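# Push protruding drive blanks fully into an unfastened rack

## Task

Every drive blank jutting out from the rack's front face must be pressed in until it bottoms out and clicks into its latch. The rack is loose on the table, so it may only tilt a very small amount (any larger tilt is a failure), and it must finish in its original spot. A blank counts as seated only if it stays in without the robot holding it at the end.

## Robot and tools

The robot is a single six-joint arm with a two-finger parallel gripper. Nothing may be pushed or knocked off the table. Drops, slams, hard impacts and very forceful pushes all count against the run.

Frames and axes. All positions are in the scene frame, in metres. Its origin is on the table surface directly beneath the arm's base. +z is up, and +y is to the left when facing along +x. The base itself may sit slightly tilted. Orientations are quaternions written w first (qw, qx, qy, qz). In the gripper's own frame the fingers point along +x and close along y. end_effector_position is the midpoint between the finger pads, about 3 to 4 cm back from the tips. The reported hand position can be a little wrong, more so at long reach.

A row is always 8 plain numbers: x, y, z, qw, qx, qy, qz, opening. The first seven are an absolute target pose for the gripper in the scene frame, not an offset. Opening runs from -1 to 1. +1 is fully open (0.088 m). Empty fingers touch at about -0.80; values below that down to -1 close no further. Fully closing from open takes at least about 0.5 s. To keep an orientation steady, put the intended quaternion in every row rather than copying the last reported one, which may have drifted.

execute_actions(actions). actions is a list of actions, run in order. Each action is a list of 1 to 15 rows. Each row is applied for one control step of 1/30 s, and a short list repeats its final row to fill all 15 steps. Each action lasts 0.5 s. Every target must lie within 0.6 m of the gripper's position at the start of that action, measured along each of the gripper's current axes, or that action is refused. If any action is malformed, or the first one fails this check against the latest reported state, nothing in the call runs. An empty list just returns the current state and images.

move(target, speed, blocking). target is one 8-number row as above: an absolute pose plus an opening. The opening is applied at the start. The gripper follows a straight path there, rotating the short way round. speed is the path's top speed in m/s, from 0.002 to 0.5 (default 0.25); turning is capped at twice that value in rad/s. A path lasts 0.5 to 10 s; a longer one is cut off at 10 s, short of the target. The path does not slow down when something is in the way. The gripper can lag behind it, stray off it, or overshoot the speed, especially with the arm nearly straight. Faster contact hits harder, and aiming further past the contact point presses harder. For pushing blanks, approach slowly and set the target only a few millimetres past the latched position.

The move result adds a "move:" line giving how it ended and how far the gripper is from target. done means it settled near target; other endings include off_target, moving, held and fault. limits=paced means the sent pose was clipped. limits=held means a safety check blocked some steps, after which the arm may move much faster than requested. blocking=false returns after 0.5 s while the arm keeps going. Until a result shows that move has ended, other moves and execute_actions are refused; use wait or stop first.

wait(seconds), 0 to 10, lets time pass with the last command held, and returns early if a running move ends. stop() brakes a running move to rest, needing more room the faster it was going; the fingers keep moving. zoom_image(camera, region) gives a closer look at the latest image from cam_high, cam_low or cam_wrist. region is [x0, y0, x1, y1] in pixels from the top-left, at most 504 by 504. All three images are 896x504. finished_scene(scene) takes the current scene's integer number and ends it for good, after the robot has held its last command.

Controller behaviour. Each step, the commanded pose is clipped to 70 mm and 16 degrees from the measured pose, and position takes priority over orientation. A far target may need several actions. Friction can leave the gripper short or slightly tilted, and tiny moves may not happen at all, so check the pose after each move and correct any tilt. "Hand target" shows what the controller is currently driving toward. A "pose unreachable" line means the clearance check (which treats the base mount as part of the arm) altered or blocked the command.

Result lines. The state line gives the gripper's position, quaternion and velocities. Joint positions and velocities are listed as waist, shoulder, elbow, wrist pitch, wrist yaw, wrist roll, then the finger-pad gap in metres. Joint ranges in rad: waist -3.054 to 3.054, shoulder 0 to 3.142, elbow 0 to 2.356, wrist pitch -1.571 to 1.571, wrist yaw -1.571 to 1.571, wrist roll -3.142 to 3.142. grip_measured is the finger opening on the command scale. It may be off by about 1 mm throughout, and reads up to about 0.061 narrower while squeezing something hard. Joint torques are total drive outputs, nonzero even in free air. External joint torques estimate resistance from outside contact, including friction and error. Extra lines give earlier actions' values, and "no reading" means no estimate.

Faults. If contact torque reaches a joint's load limit (N m: waist 18.2, shoulder 22.5, elbow 22.4, wrist pitch 5.92, wrist yaw 5.9, wrist roll 5.54), the arm halts for 10 s and the remainder of the call is dropped. An arm blocked by an object keeps pushing until commanded otherwise, so back off after each push. Sustained loads heat motors: MOTOR HOT appears from 50 °C. At 95 °C an OVER-TEMPERATURE FAULT holds the arm, and if it does not cool in time the power cuts and the arm goes limp. The robot keeps its last command while you are composing a reply.

Each tool is called after "Call:" as name([rows], argument=value, ...), one row to a line, values as JSON.

## Session

Call:
execute_actions(actions=[])

Scene clock: 0.00 s.
end_effector_position=(+0.3442, +0.1277, +0.3151) grip_measured=+0.840 end_effector_quat_wxyz=(+0.598, -0.538, +0.579, +0.130) end_effector_velocity=(-0.003, -0.006, +0.002) end_effector_angular_velocity=(-0.032, +0.012, -0.002)
Joint positions: [ 0.337  1.447  1.276 -1.001  0.37  -0.581  0.08 ]
Joint velocities: [-0.002 -0.002 -0.002 -0.022  0.022 -0.007 -0.   ]
Joint torques (N m, as the arm reports them, + toward a larger angle): no reading
External joint torques (N m, as the arm's controller estimates them; a push from outside toward a larger angle lowers the number): no reading
Motor temperatures (°C, as the motors report them): [23 22 19 23 22 21]
Heat: hottest waist 23 °C (+0.0 °C/min).
Hand target: +0.344, +0.128, +0.315; +0.598, -0.538, +0.579, +0.130

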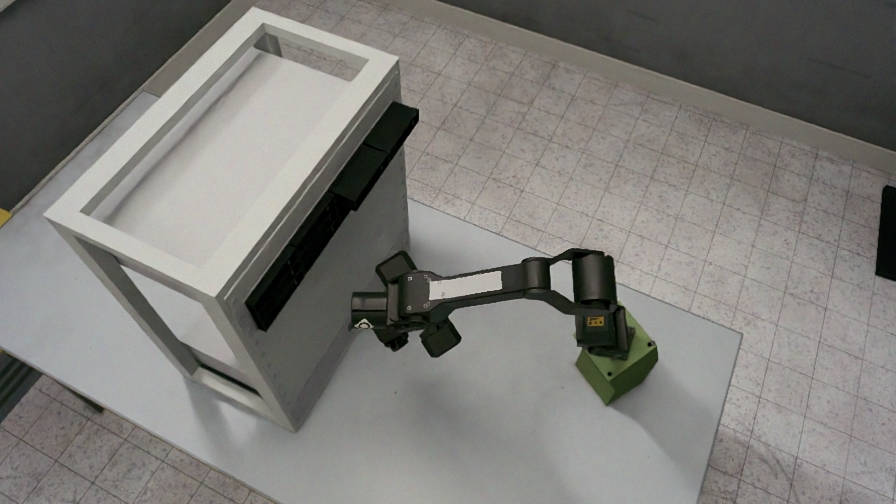

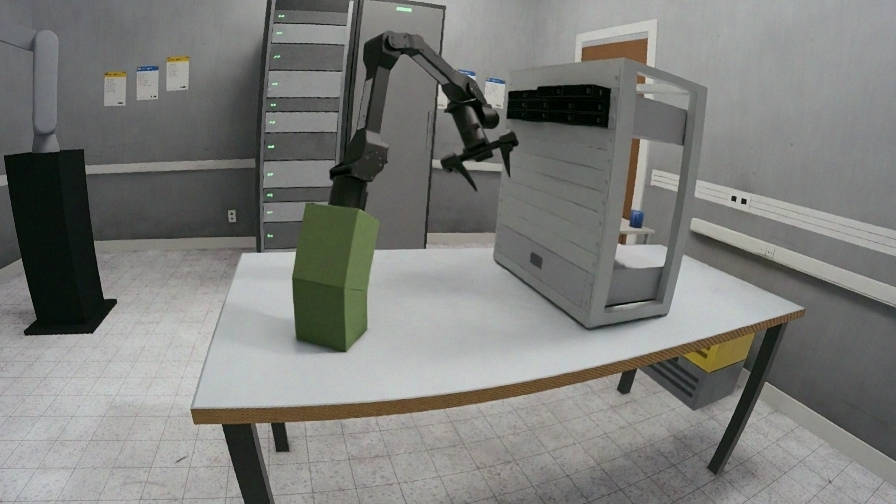

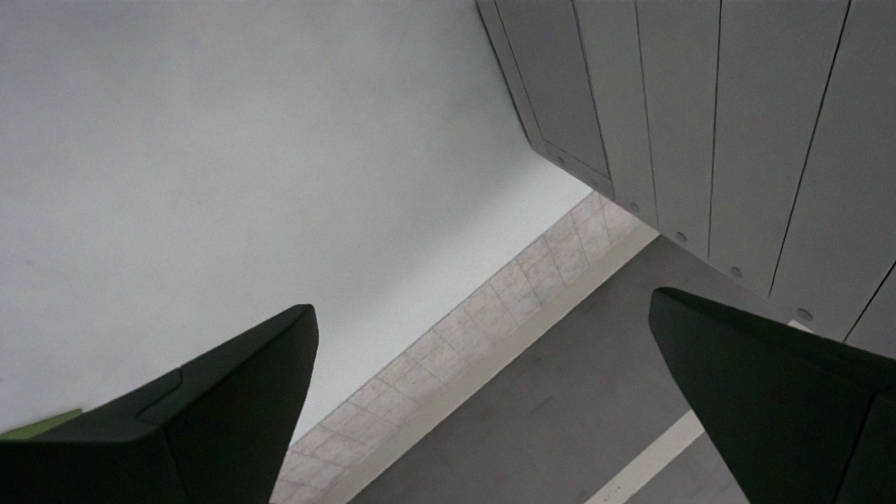

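Call:
zoom_image(camera="cam_high", region=[200, 50, 460, 350])

Call:
zoom_image(camera="cam_low", region=[490, 55, 650, 145])

Region (200, 50, 460, 350) of cam_high's 896x504 image, scaled by 1.680, with more detail than that image has; it fills the left 437 columns of this view, and the rest is white.

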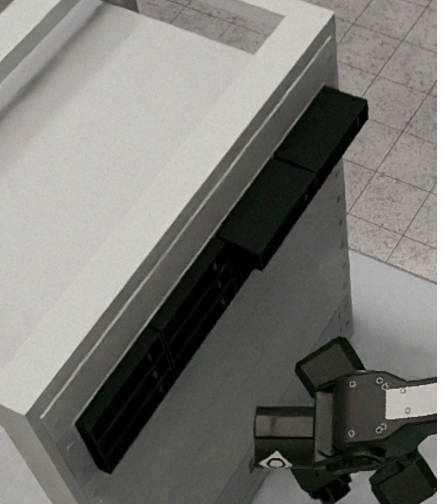

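Region (490, 55, 650, 145) of cam_low's 896x504 image, scaled by 3.150, with more detail than that image has; it fills the top 284 rows of this view, and the rest is white.

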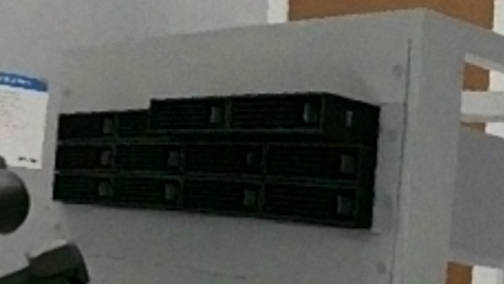

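Call:
move(target=[0.28,0.08,0.5,1,0,0,0,-1], speed=0.4)

Scene clock: 3.40 s.
end_effector_position=(+0.2783, +0.0836, +0.5035) grip_measured=-0.795 end_effector_quat_wxyz=(+1.000, -0.009, -0.001, +0.009) end_effector_velocity=(-0.001, +0.003, -0.001) end_effector_angular_velocity=(-0.010, +0.001, +0.021)
Joint positions: [-0.337  0.328  0.499  0.052 -0.229  0.368  0.   ]
Joint velocities: [-0.002 -0.007 -0.007  0.007 -0.022 -0.007 -0.   ]
Joint torques (N m, as the arm reports them, + toward a larger angle): [-0.32 -0.59  4.7   1.66  0.4   0.25]
External joint torques (N m, as the arm's controller estimates them; a push from outside toward a larger angle lowers the number): [-0.33 -0.54 -1.94  0.    0.13  0.24]
Motor temperatures (°C, as the motors report them): [23 23 20 23 22 21]
Heat: hottest waist 23 °C (+0.0 °C/min).
Hand target: +0.278, +0.081, +0.500; +1.000, -0.005, +0.000, +0.005
Off the commanded pose: 0.005 m, 2 deg.
move: done
camera_calibration (this result's frames):
cam_wrist: T_world_to_cam=[[0.00760701, -0.998516, -0.0539183, 0.124224], [-0.362193, 0.0475073, -0.930891, 0.590004], [0.932072, 0.0266101, -0.361295, -0.00363795], [0, 0, 0, 1]] pos_world=[0.216141, 0.0961074, 0.554613]

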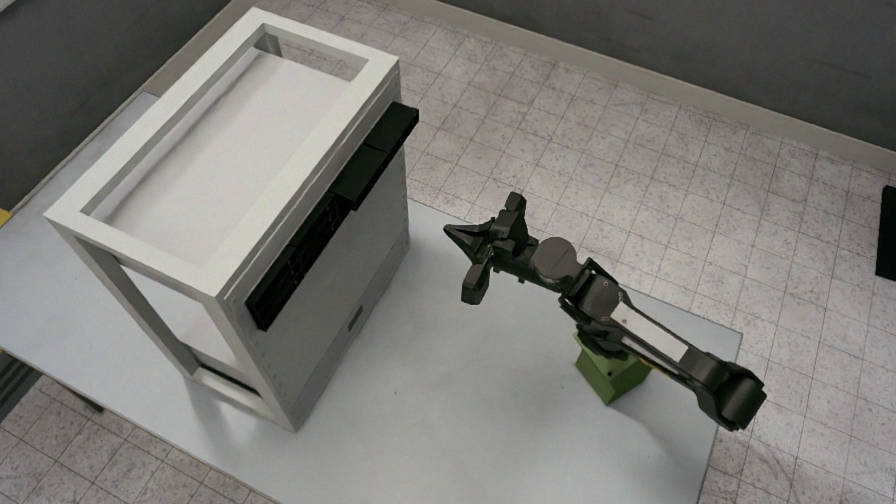

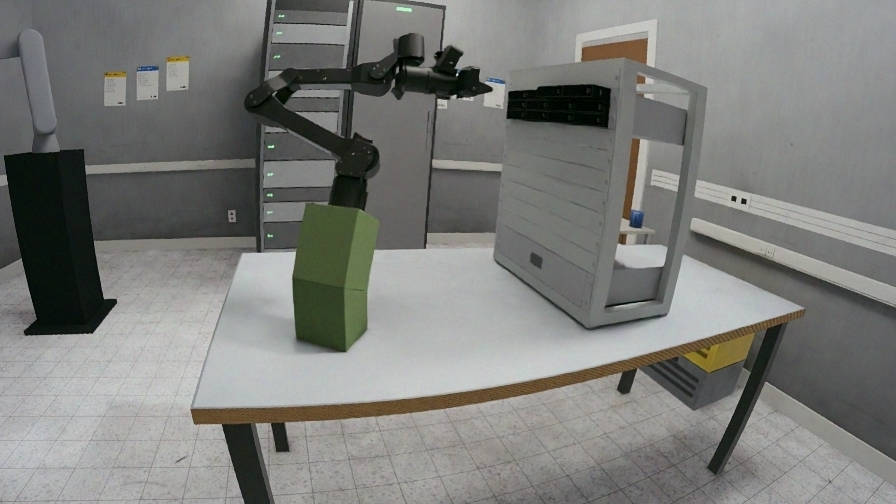

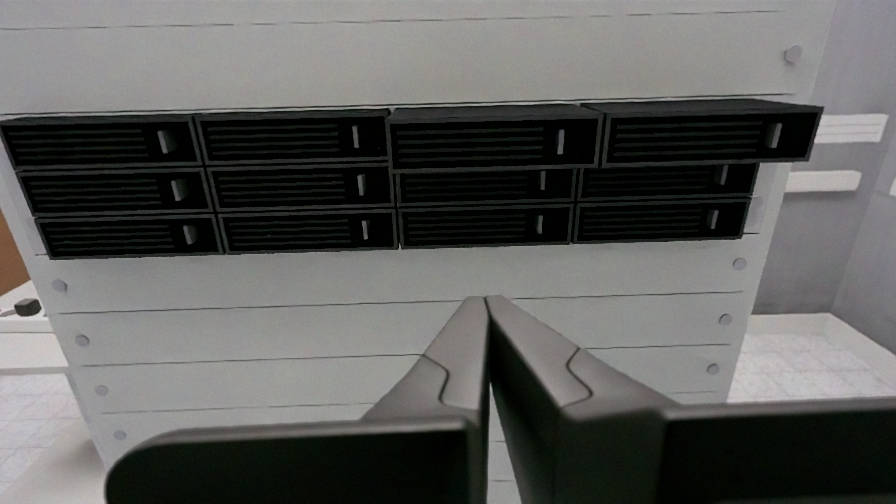

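Call:
move(target=[0.39,0.07,0.52,1,0,0,0,-1])

Scene clock: 4.57 s.
end_effector_position=(+0.3878, +0.0700, +0.5201) grip_measured=-0.795 end_effector_quat_wxyz=(+1.000, -0.004, +0.000, +0.001) end_effector_velocity=(+0.001, -0.005, -0.001) end_effector_angular_velocity=(+0.008, +0.006, -0.018)
Joint positions: [-0.297  0.895  0.716  0.393 -0.175  0.369  0.   ]
Joint velocities: [-0.007  0.007  0.002 -0.007  0.007  0.007 -0.   ]
Joint torques (N m, as the arm reports them, + toward a larger angle): [-0.94 -2.27  6.94  1.73  0.43  0.23]
External joint torques (N m, as the arm's controller estimates them; a push from outside toward a larger angle lowers the number): [ 0.19  0.95 -0.02  0.03  0.16  0.22]
Motor temperatures (°C, as the motors report them): [23 23 20 23 22 21]
Heat: hottest waist 23 °C (+0.0 °C/min).
Hand target: +0.390, +0.070, +0.521; +1.000, +0.000, -0.000, -0.000
Off the commanded pose: 0.002 m, 0 deg.
move: done
camera_calibration (this result's frames):
cam_wrist: T_world_to_cam=[[-0.00942353, -0.997836, -0.0650766, 0.12309], [-0.363032, 0.0640531, -0.929573, 0.64426], [0.931729, 0.014865, -0.362849, -0.0975931], [0, 0, 0, 1]] pos_world=[0.325977, 0.0830073, 0.571486]

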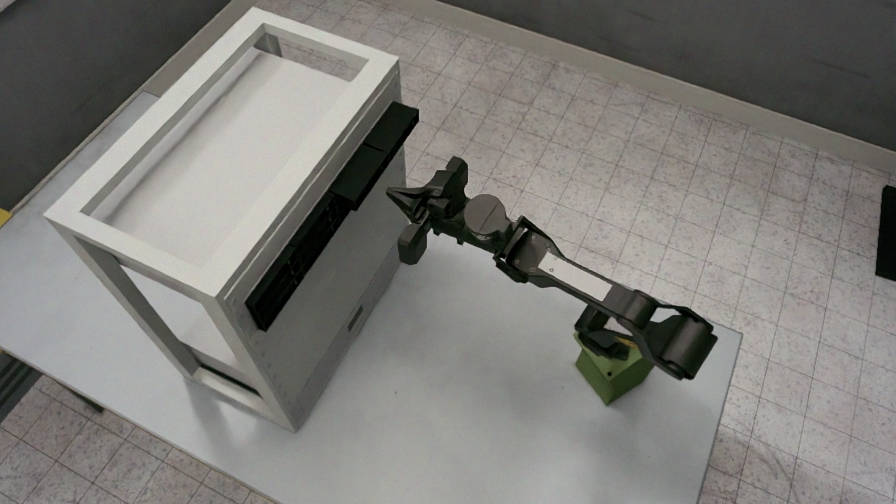

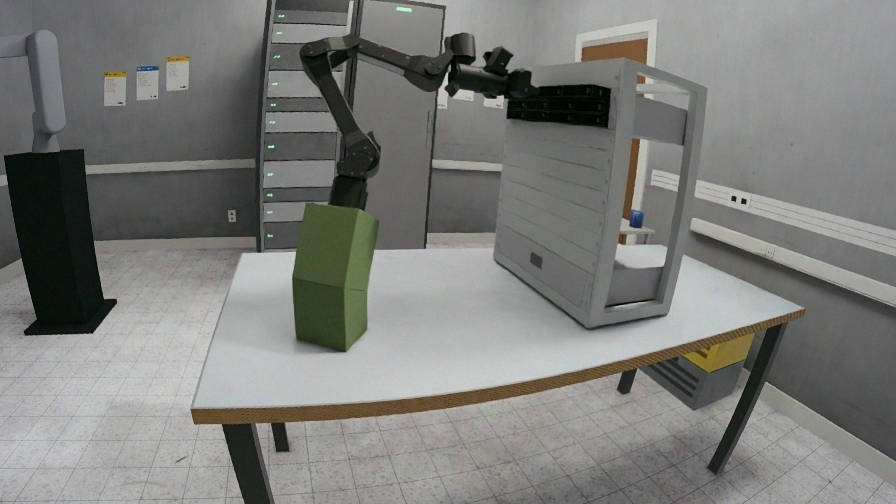

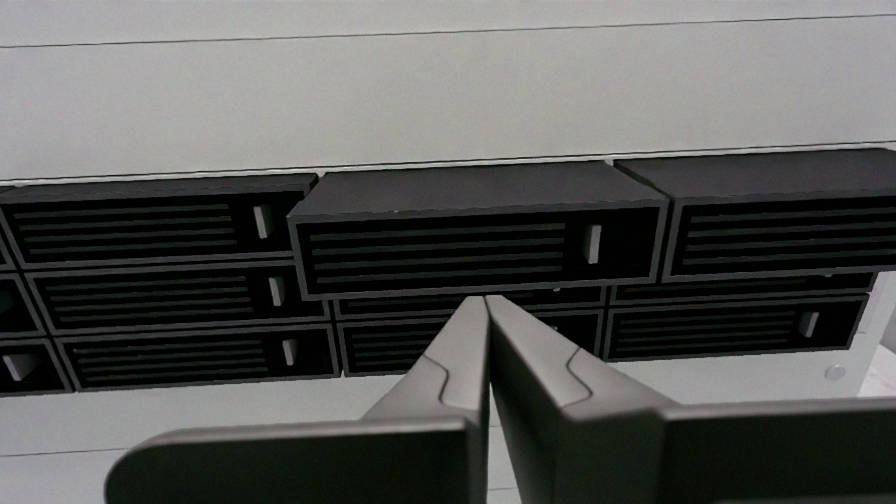

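Call:
move(target=[0.43,0.07,0.523,1,0,0,0,-1], speed=0.04)

Scene clock: 9.13 s.
end_effector_position=(+0.4261, +0.0702, +0.5227) grip_measured=-0.795 end_effector_quat_wxyz=(+1.000, -0.001, +0.001, +0.001) end_effector_velocity=(+0.002, -0.000, -0.001) end_effector_angular_velocity=(-0.007, +0.009, +0.002)
Joint positions: [-0.27   1.061  0.827  0.446 -0.15   0.369  0.   ]
Joint velocities: [-0.002  0.007  0.007 -0.007 -0.007 -0.007 -0.   ]
Joint torques (N m, as the arm reports them, + toward a larger angle): [-1.4  -2.82  7.26  1.81  0.47  0.05]
External joint torques (N m, as the arm's controller estimates them; a push from outside toward a larger angle lowers the number): [0.11 1.53 0.37 0.11 0.2  0.04]
Motor temperatures (°C, as the motors report them): [23 23 21 24 22 21]
Heat: hottest wrist pitch 24 °C (+6.6 °C/min).
Hand target: +0.430, +0.070, +0.523; +1.000, +0.000, -0.000, -0.000
Off the commanded pose: 0.004 m, 0 deg.
move: done
camera_calibration (this result's frames):
cam_wrist: T_world_to_cam=[[-0.00834344, -0.997454, -0.0708212, 0.126275], [-0.363745, 0.0689992, -0.92894, 0.660227], [0.931461, 0.0180103, -0.363395, -0.132178], [0, 0, 0, 1]] pos_world=[0.364326, 0.0827788, 0.574221]

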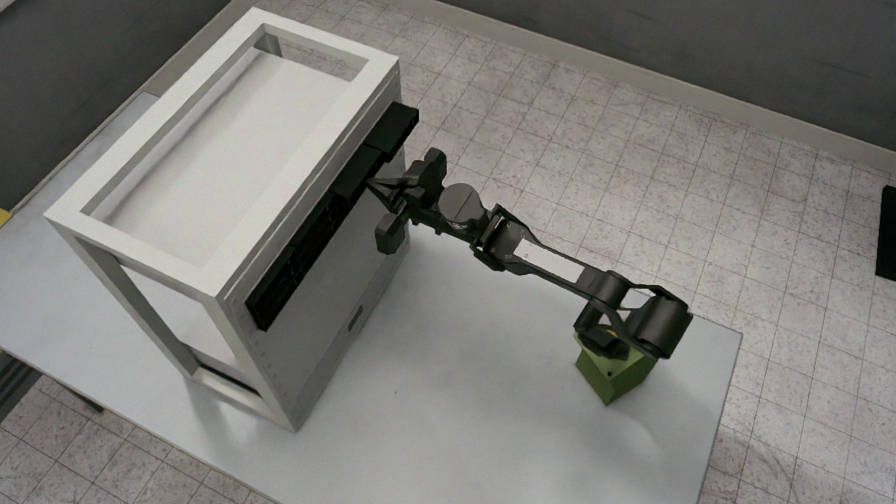

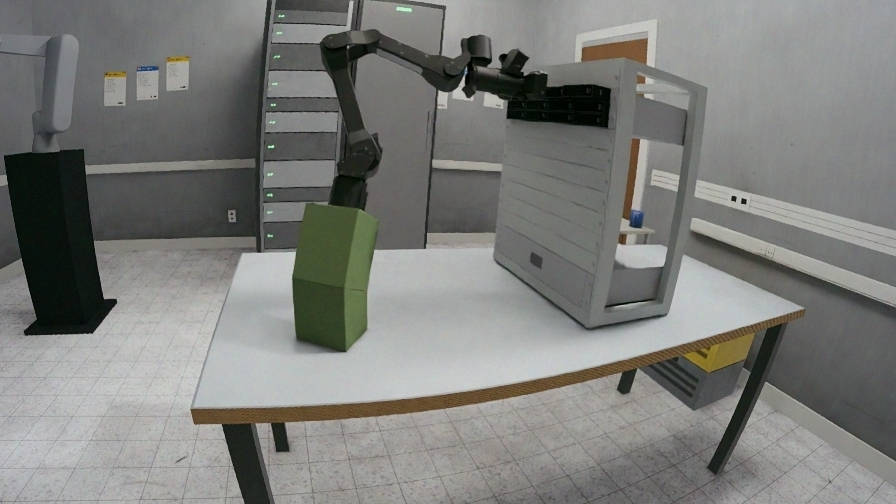

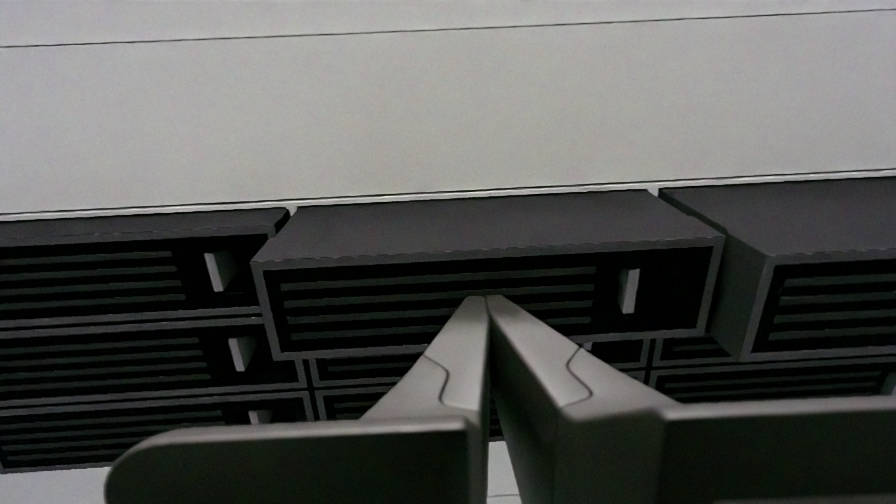

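Call:
move(target=[0.452,0.07,0.523,1,0,0,0,-1], speed=0.04)

Scene clock: 10.20 s.
end_effector_position=(+0.4477, +0.0705, +0.5236) grip_measured=-0.795 end_effector_quat_wxyz=(+1.000, +0.000, -0.000, +0.002) end_effector_velocity=(+0.003, +0.004, -0.002) end_effector_angular_velocity=(+0.006, +0.010, +0.033)
Joint positions: [-0.257  1.149  0.894  0.469 -0.137  0.369  0.   ]
Joint velocities: [-0.002  0.012  0.007  0.007 -0.037  0.007  0.   ]
Joint torques (N m, as the arm reports them, + toward a larger angle): [-1.5  -3.33  7.58  1.88  0.44 -0.04]
External joint torques (N m, as the arm's controller estimates them; a push from outside toward a larger angle lowers the number): [ 0.19  1.54  0.78  0.21  0.19 -0.05]
Motor temperatures (°C, as the motors report them): [23 23 21 24 22 21]
Heat: hottest wrist pitch 24 °C (+5.9 °C/min).
Hand target: +0.452, +0.070, +0.523; +1.000, +0.000, -0.000, -0.000
Off the commanded pose: 0.004 m, 0 deg.
move: done
camera_calibration (this result's frames):
cam_wrist: T_world_to_cam=[[-0.00745553, -0.997274, -0.0734159, 0.127744], [-0.362173, 0.0711264, -0.929393, 0.66829], [0.932081, 0.0196601, -0.361715, -0.153197], [0, 0, 0, 1]] pos_world=[0.385781, 0.0828747, 0.575069]

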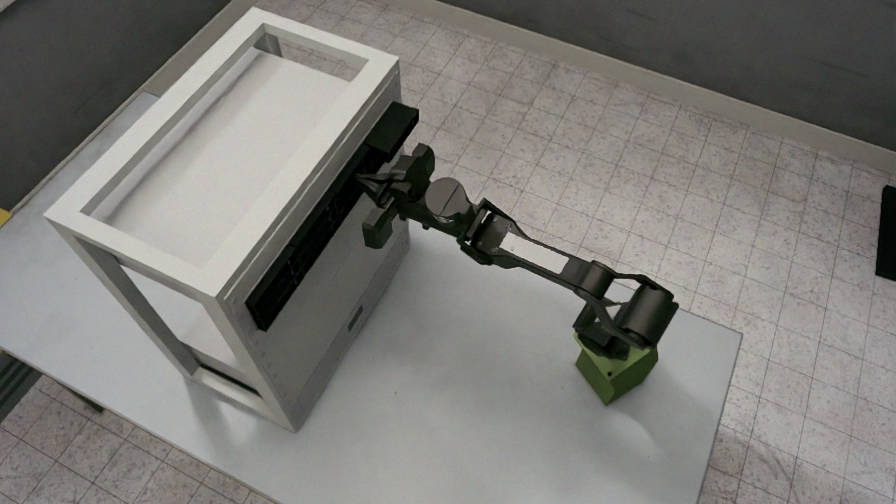

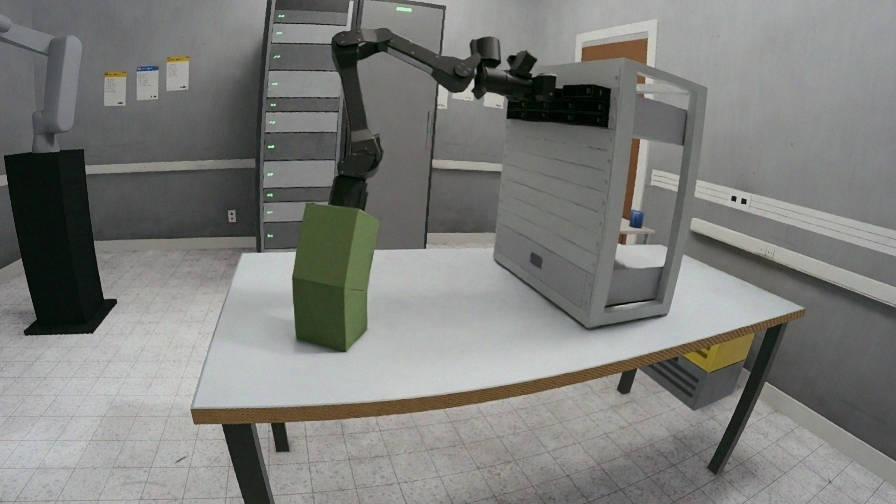

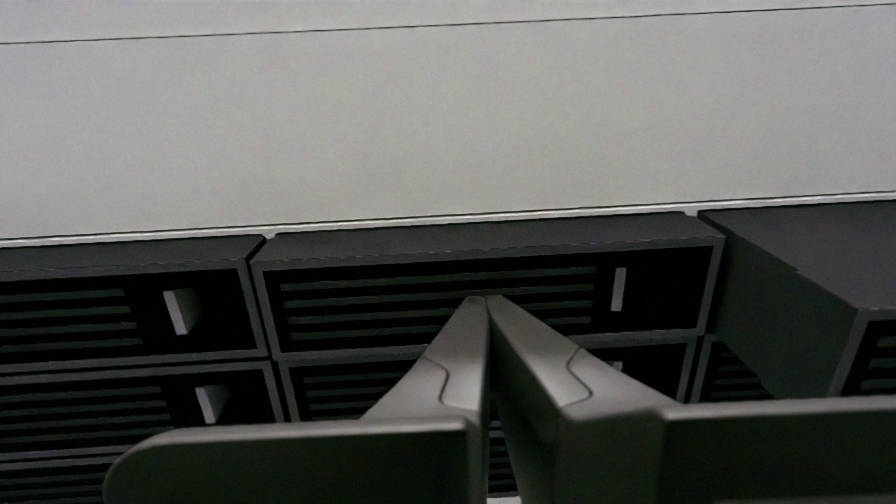

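Call:
move(target=[0.459,0.07,0.523,1,0,0,0,-1], speed=0.02)

Scene clock: 11.10 s.
end_effector_position=(+0.4513, +0.0703, +0.5231) grip_measured=-0.795 end_effector_quat_wxyz=(+1.000, +0.001, +0.000, +0.002) end_effector_velocity=(+0.000, -0.000, -0.007) end_effector_angular_velocity=(-0.004, +0.032, +0.009)
Joint positions: [-0.255  1.164  0.904  0.472 -0.136  0.369  0.   ]
Joint velocities: [-0.002  0.002 -0.002 -0.022 -0.022 -0.007 -0.   ]
Joint torques (N m, as the arm reports them, + toward a larger angle): [-1.36 -1.83  8.46  2.07  0.51 -0.07]
External joint torques (N m, as the arm's controller estimates them; a push from outside toward a larger angle lowers the number): [ 0.4   3.15  1.66  0.4   0.25 -0.08]
Motor temperatures (°C, as the motors report them): [23 23 21 24 22 21]
Heat: hottest wrist pitch 24 °C (+5.4 °C/min).
Hand target: +0.459, +0.070, +0.523; +1.000, +0.000, -0.000, +0.000
Off the commanded pose: 0.008 m, 0 deg.
move: done
camera_calibration (this result's frames):
cam_wrist: T_world_to_cam=[[-0.00777255, -0.997228, -0.0740059, 0.127988], [-0.363535, 0.0717622, -0.928812, 0.669394], [0.931548, 0.0196845, -0.363085, -0.155817], [0, 0, 0, 1]] pos_world=[0.389494, 0.0826633, 0.574638]

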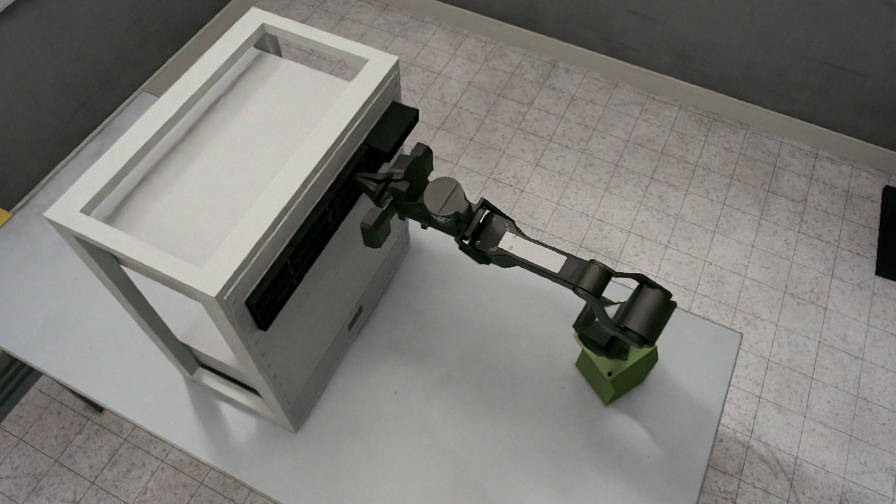

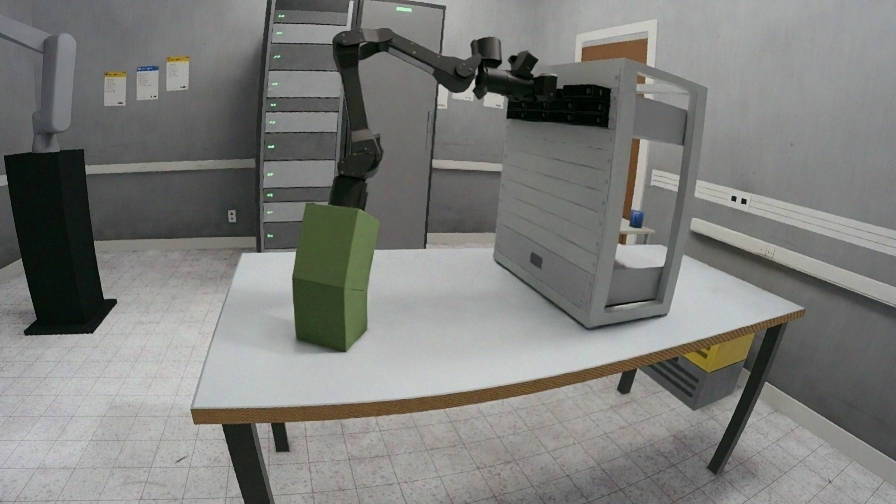

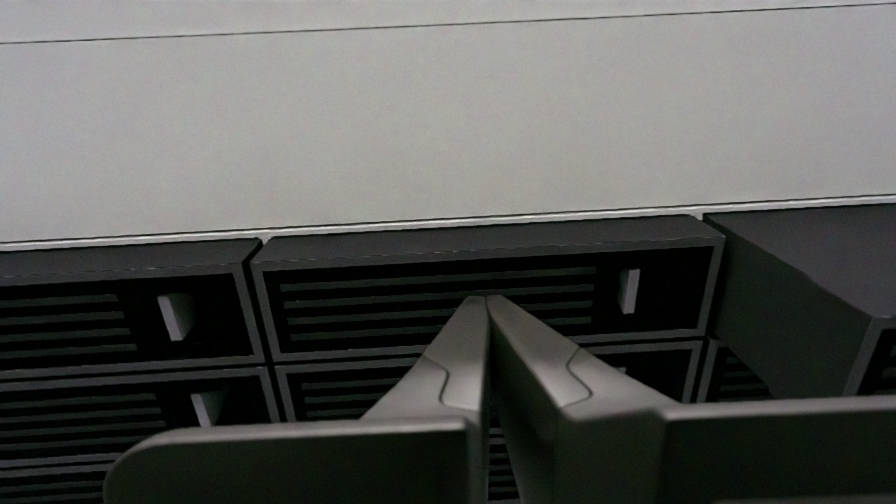

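Latched. Next.

Call:
move(target=[0.39,0.06,0.523,1,0,0,0,-1])

Call:
move(target=[0.395,-0.035,0.526,1,0,0,0,-1])

Scene clock: 12.13 s.
end_effector_position=(+0.3923, +0.0608, +0.5261) grip_measured=-0.795 end_effector_quat_wxyz=(+1.000, -0.005, -0.004, -0.000) end_effector_velocity=(-0.003, +0.001, +0.001) end_effector_angular_velocity=(-0.023, -0.000, +0.005)
Joint positions: [-0.348  0.924  0.734  0.414 -0.219  0.379  0.   ]
Joint velocities: [-0.002 -0.012 -0.002 -0.007 -0.007 -0.022 -0.   ]
Joint torques (N m, as the arm reports them, + toward a larger angle): [-1.47 -4.7   4.68  1.39  0.06  0.22]
External joint torques (N m, as the arm's controller estimates them; a push from outside toward a larger angle lowers the number): [-0.31 -1.52 -2.18 -0.26 -0.21  0.22]
Motor temperatures (°C, as the motors report them): [23 23 21 24 22 21]
Heat: hottest wrist pitch 24 °C (+4.9 °C/min).
Hand target: +0.390, +0.060, +0.522; +1.000, -0.001, +0.000, -0.000
Off the commanded pose: 0.004 m, 1 deg.
move: done
camera_calibration (this result's frames):
cam_wrist: T_world_to_cam=[[-0.0114253, -0.997935, -0.063207, 0.114081], [-0.354686, 0.0631455, -0.932851, 0.650585], [0.934916, 0.0117605, -0.354675, -0.104791], [0, 0, 0, 1]] pos_world=[0.330027, 0.073996, 0.576943]

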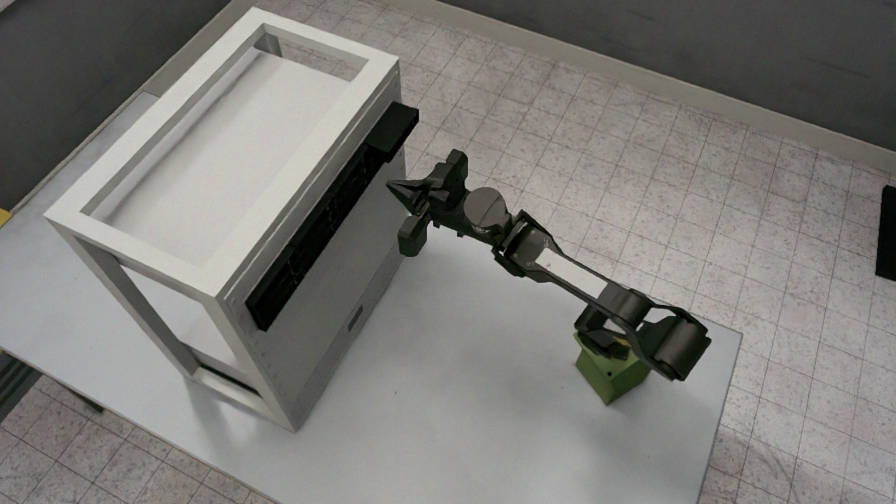

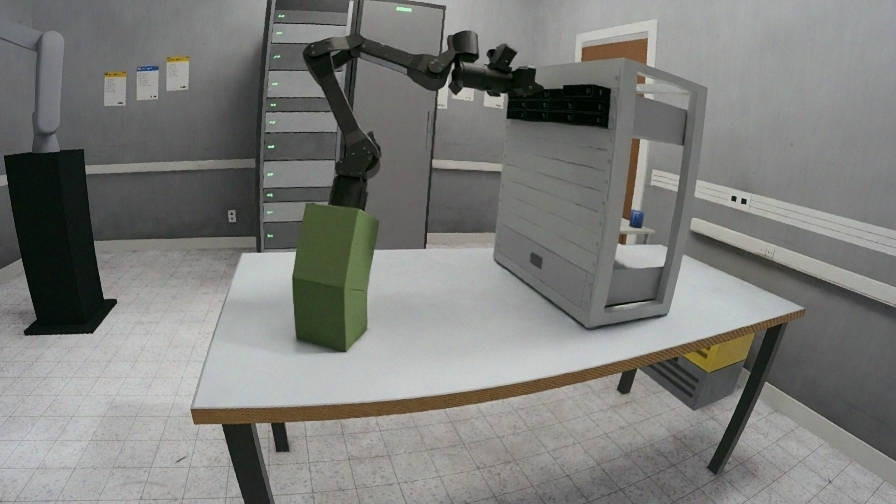

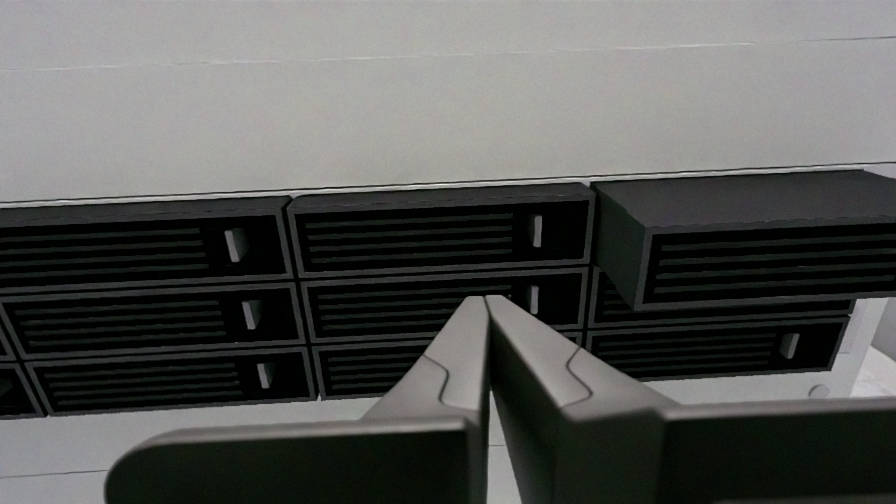

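Scene clock: 13.03 s.
end_effector_position=(+0.3949, -0.0319, +0.5295) grip_measured=-0.795 end_effector_quat_wxyz=(+1.000, -0.008, -0.004, -0.000) end_effector_velocity=(-0.000, -0.007, -0.006) end_effector_angular_velocity=(+0.014, +0.012, -0.011)
Joint positions: [-0.735  1.142  0.719  0.687 -0.596  0.473  0.   ]
Joint velocities: [-0.012  0.017 -0.007  0.007 -0.007  0.007 -0.   ]
Joint torques (N m, as the arm reports them, + toward a larger angle): [-2.14 -2.56  5.48  1.57  0.07  0.26]
External joint torques (N m, as the arm's controller estimates them; a push from outside toward a larger angle lowers the number): [-0.39  0.75 -1.06  0.14 -0.27  0.25]
Motor temperatures (°C, as the motors report them): [23 23 21 24 22 21]
Heat: hottest wrist pitch 24 °C (+4.6 °C/min).
Hand target: +0.396, -0.035, +0.526; +1.000, -0.002, +0.001, -0.000
Off the commanded pose: 0.005 m, 1 deg.
move: done
camera_calibration (this result's frames):
cam_wrist: T_world_to_cam=[[-0.0111273, -0.998354, -0.0562552, 0.018011], [-0.3556, 0.0565319, -0.932927, 0.660681], [0.934572, 0.00962338, -0.355644, -0.104427], [0, 0, 0, 1]] pos_world=[0.332733, -0.0183632, 0.580242]

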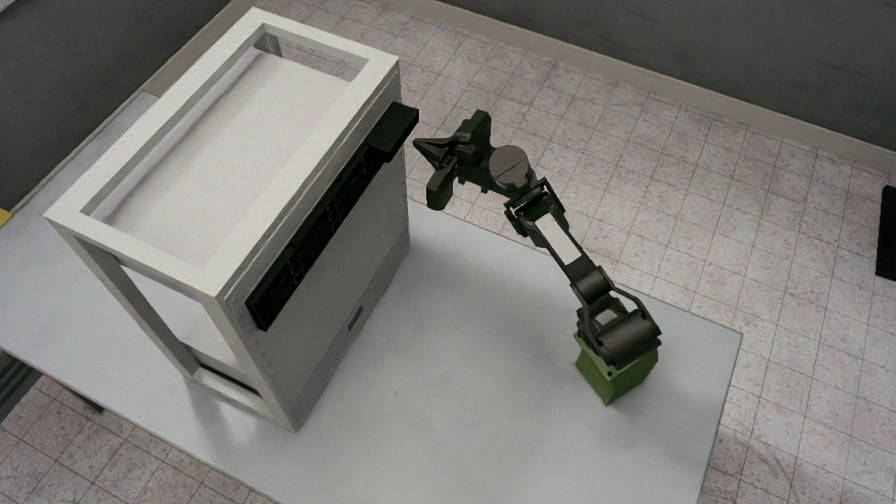

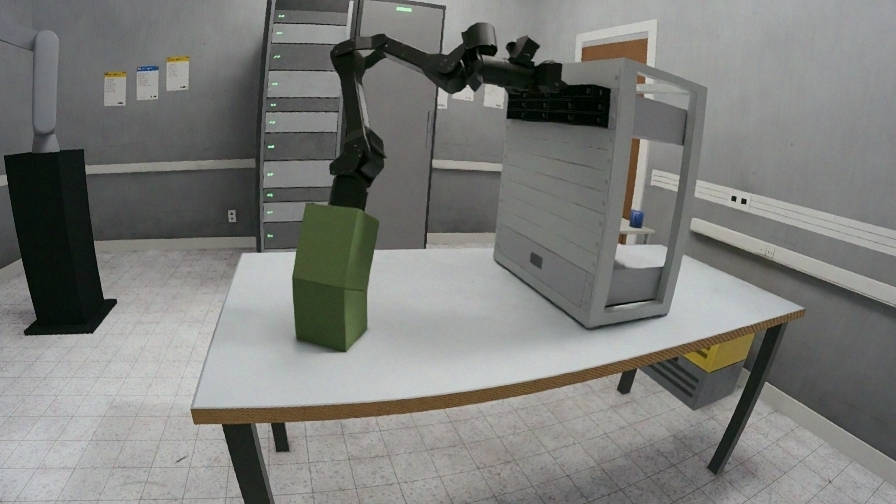

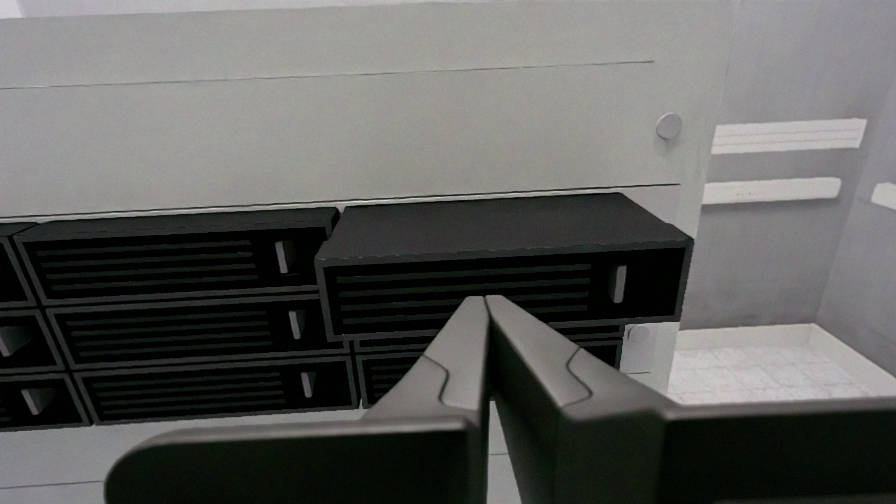

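Call:
move(target=[0.41,-0.04,0.518,1,0,0,0,-1], speed=0.1)

Call:
move(target=[0.459,-0.04,0.52,1,0,0,0,-1], speed=0.04)

Scene clock: 13.90 s.
end_effector_position=(+0.4074, -0.0390, +0.5182) grip_measured=-0.795 end_effector_quat_wxyz=(+1.000, -0.003, +0.000, +0.001) end_effector_velocity=(+0.000, +0.001, +0.002) end_effector_angular_velocity=(-0.009, +0.001, +0.005)
Joint positions: [-0.712  1.213  0.726  0.739 -0.579  0.474  0.   ]
Joint velocities: [-0.002 -0.002  0.007 -0.007 -0.007 -0.007 -0.   ]
Joint torques (N m, as the arm reports them, + toward a larger angle): [-1.68 -2.73  6.39  1.52  0.46  0.13]
External joint torques (N m, as the arm's controller estimates them; a push from outside toward a larger angle lowers the number): [ 0.25  1.05 -0.07  0.09  0.13  0.12]
Motor temperatures (°C, as the motors report them): [23 23 21 24 22 21]
Heat: hottest wrist pitch 24 °C (+4.3 °C/min).
Hand target: +0.410, -0.040, +0.518; +1.000, +0.000, -0.000, +0.000
Off the commanded pose: 0.003 m, 0 deg.
move: done
camera_calibration (this result's frames):
cam_wrist: T_world_to_cam=[[-0.00943968, -0.997682, -0.0673898, 0.0156033], [-0.362666, 0.0662201, -0.929564, 0.656528], [0.931872, 0.0156652, -0.36245, -0.115091], [0, 0, 0, 1]] pos_world=[0.345498, -0.0261053, 0.569621]

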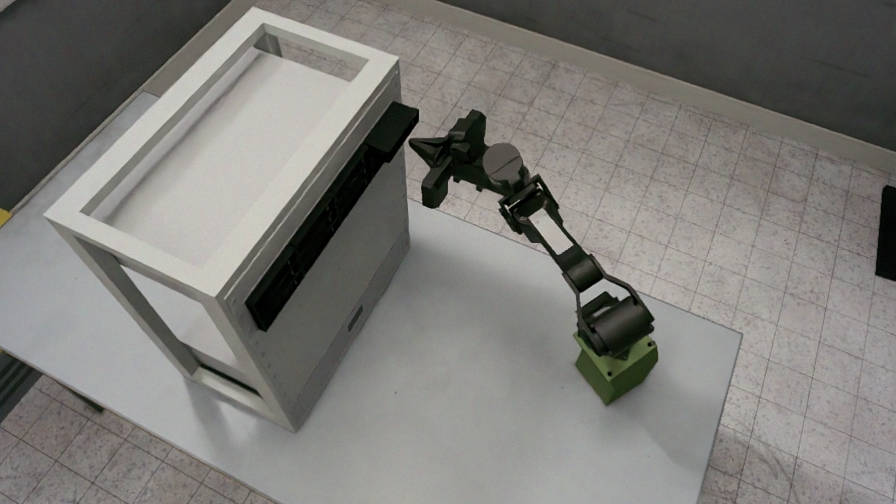

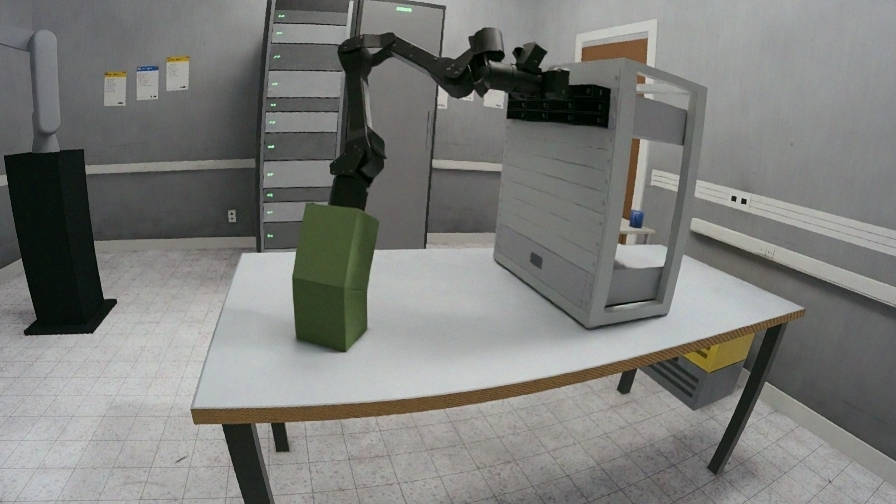

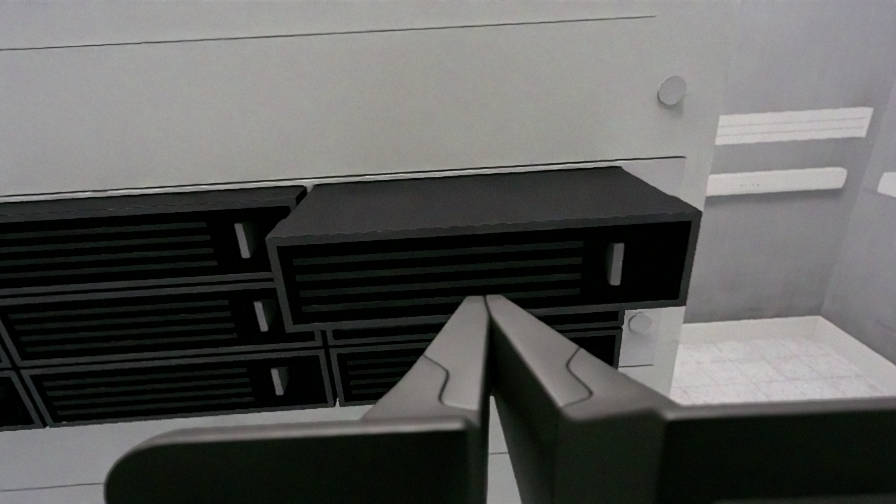

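Scene clock: 15.47 s.
end_effector_position=(+0.4531, -0.0375, +0.5214) grip_measured=-0.795 end_effector_quat_wxyz=(+1.000, +0.002, -0.001, +0.004) end_effector_velocity=(-0.000, +0.002, -0.002) end_effector_angular_velocity=(-0.009, +0.007, +0.018)
Joint positions: [-0.623  1.36   0.882  0.724 -0.498  0.46   0.   ]
Joint velocities: [-0.002  0.002 -0.002  0.007 -0.022 -0.007 -0.   ]
Joint torques (N m, as the arm reports them, + toward a larger angle): [-1.88 -2.73  7.81  1.31  0.68 -0.21]
External joint torques (N m, as the arm's controller estimates them; a push from outside toward a larger angle lowers the number): [ 0.46  2.34  1.32 -0.18  0.37 -0.22]
Motor temperatures (°C, as the motors report them): [23 23 21 24 22 21]
Heat: hottest wrist pitch 24 °C (+3.9 °C/min).
Hand target: +0.459, -0.040, +0.520; +1.000, +0.000, -0.000, +0.000
Off the commanded pose: 0.007 m, 1 deg.
move: done
camera_calibration (this result's frames):
cam_wrist: T_world_to_cam=[[-0.00318762, -0.997058, -0.0765804, 0.0197081], [-0.361224, 0.072558, -0.929652, 0.675564], [0.932474, 0.0246993, -0.360393, -0.15756], [0, 0, 0, 1]] pos_world=[0.391013, -0.0254759, 0.572765]

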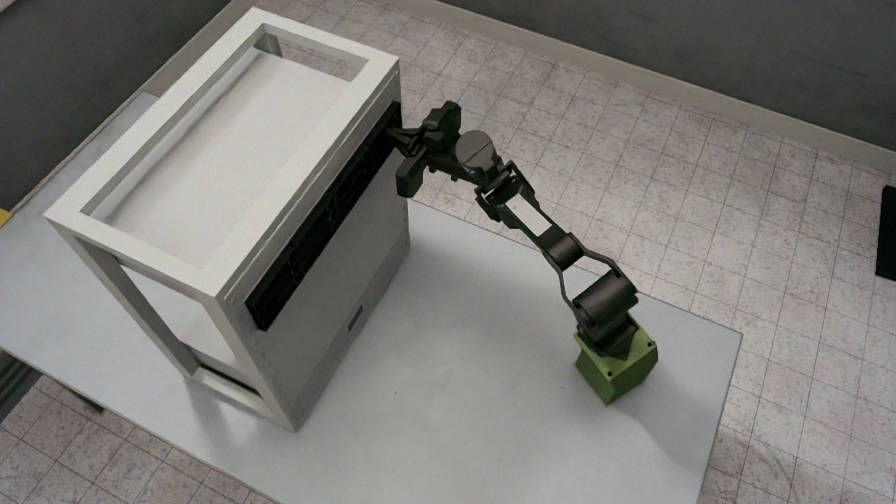

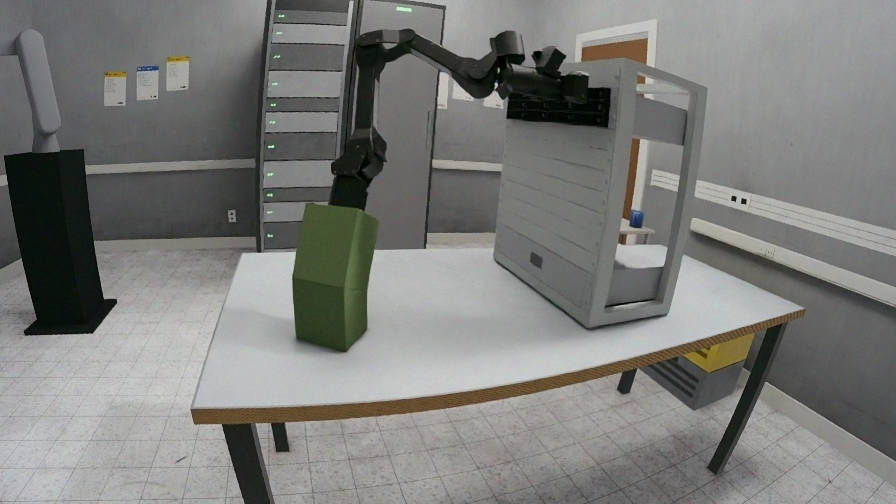

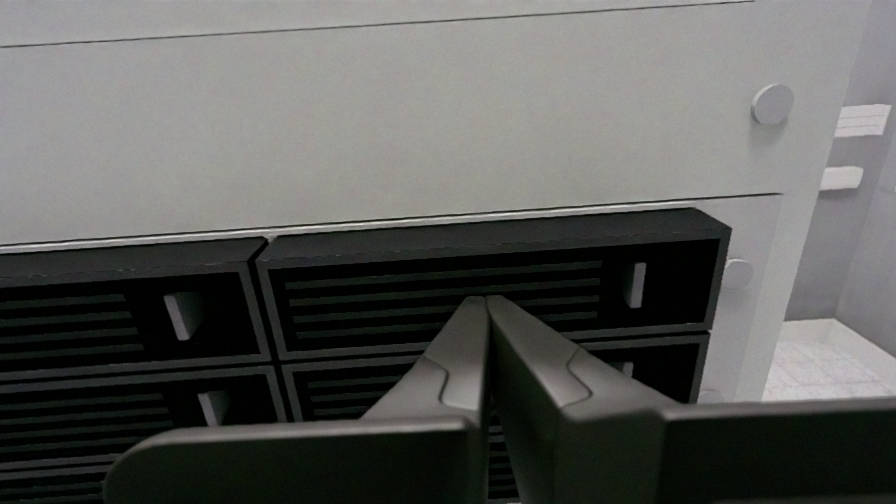

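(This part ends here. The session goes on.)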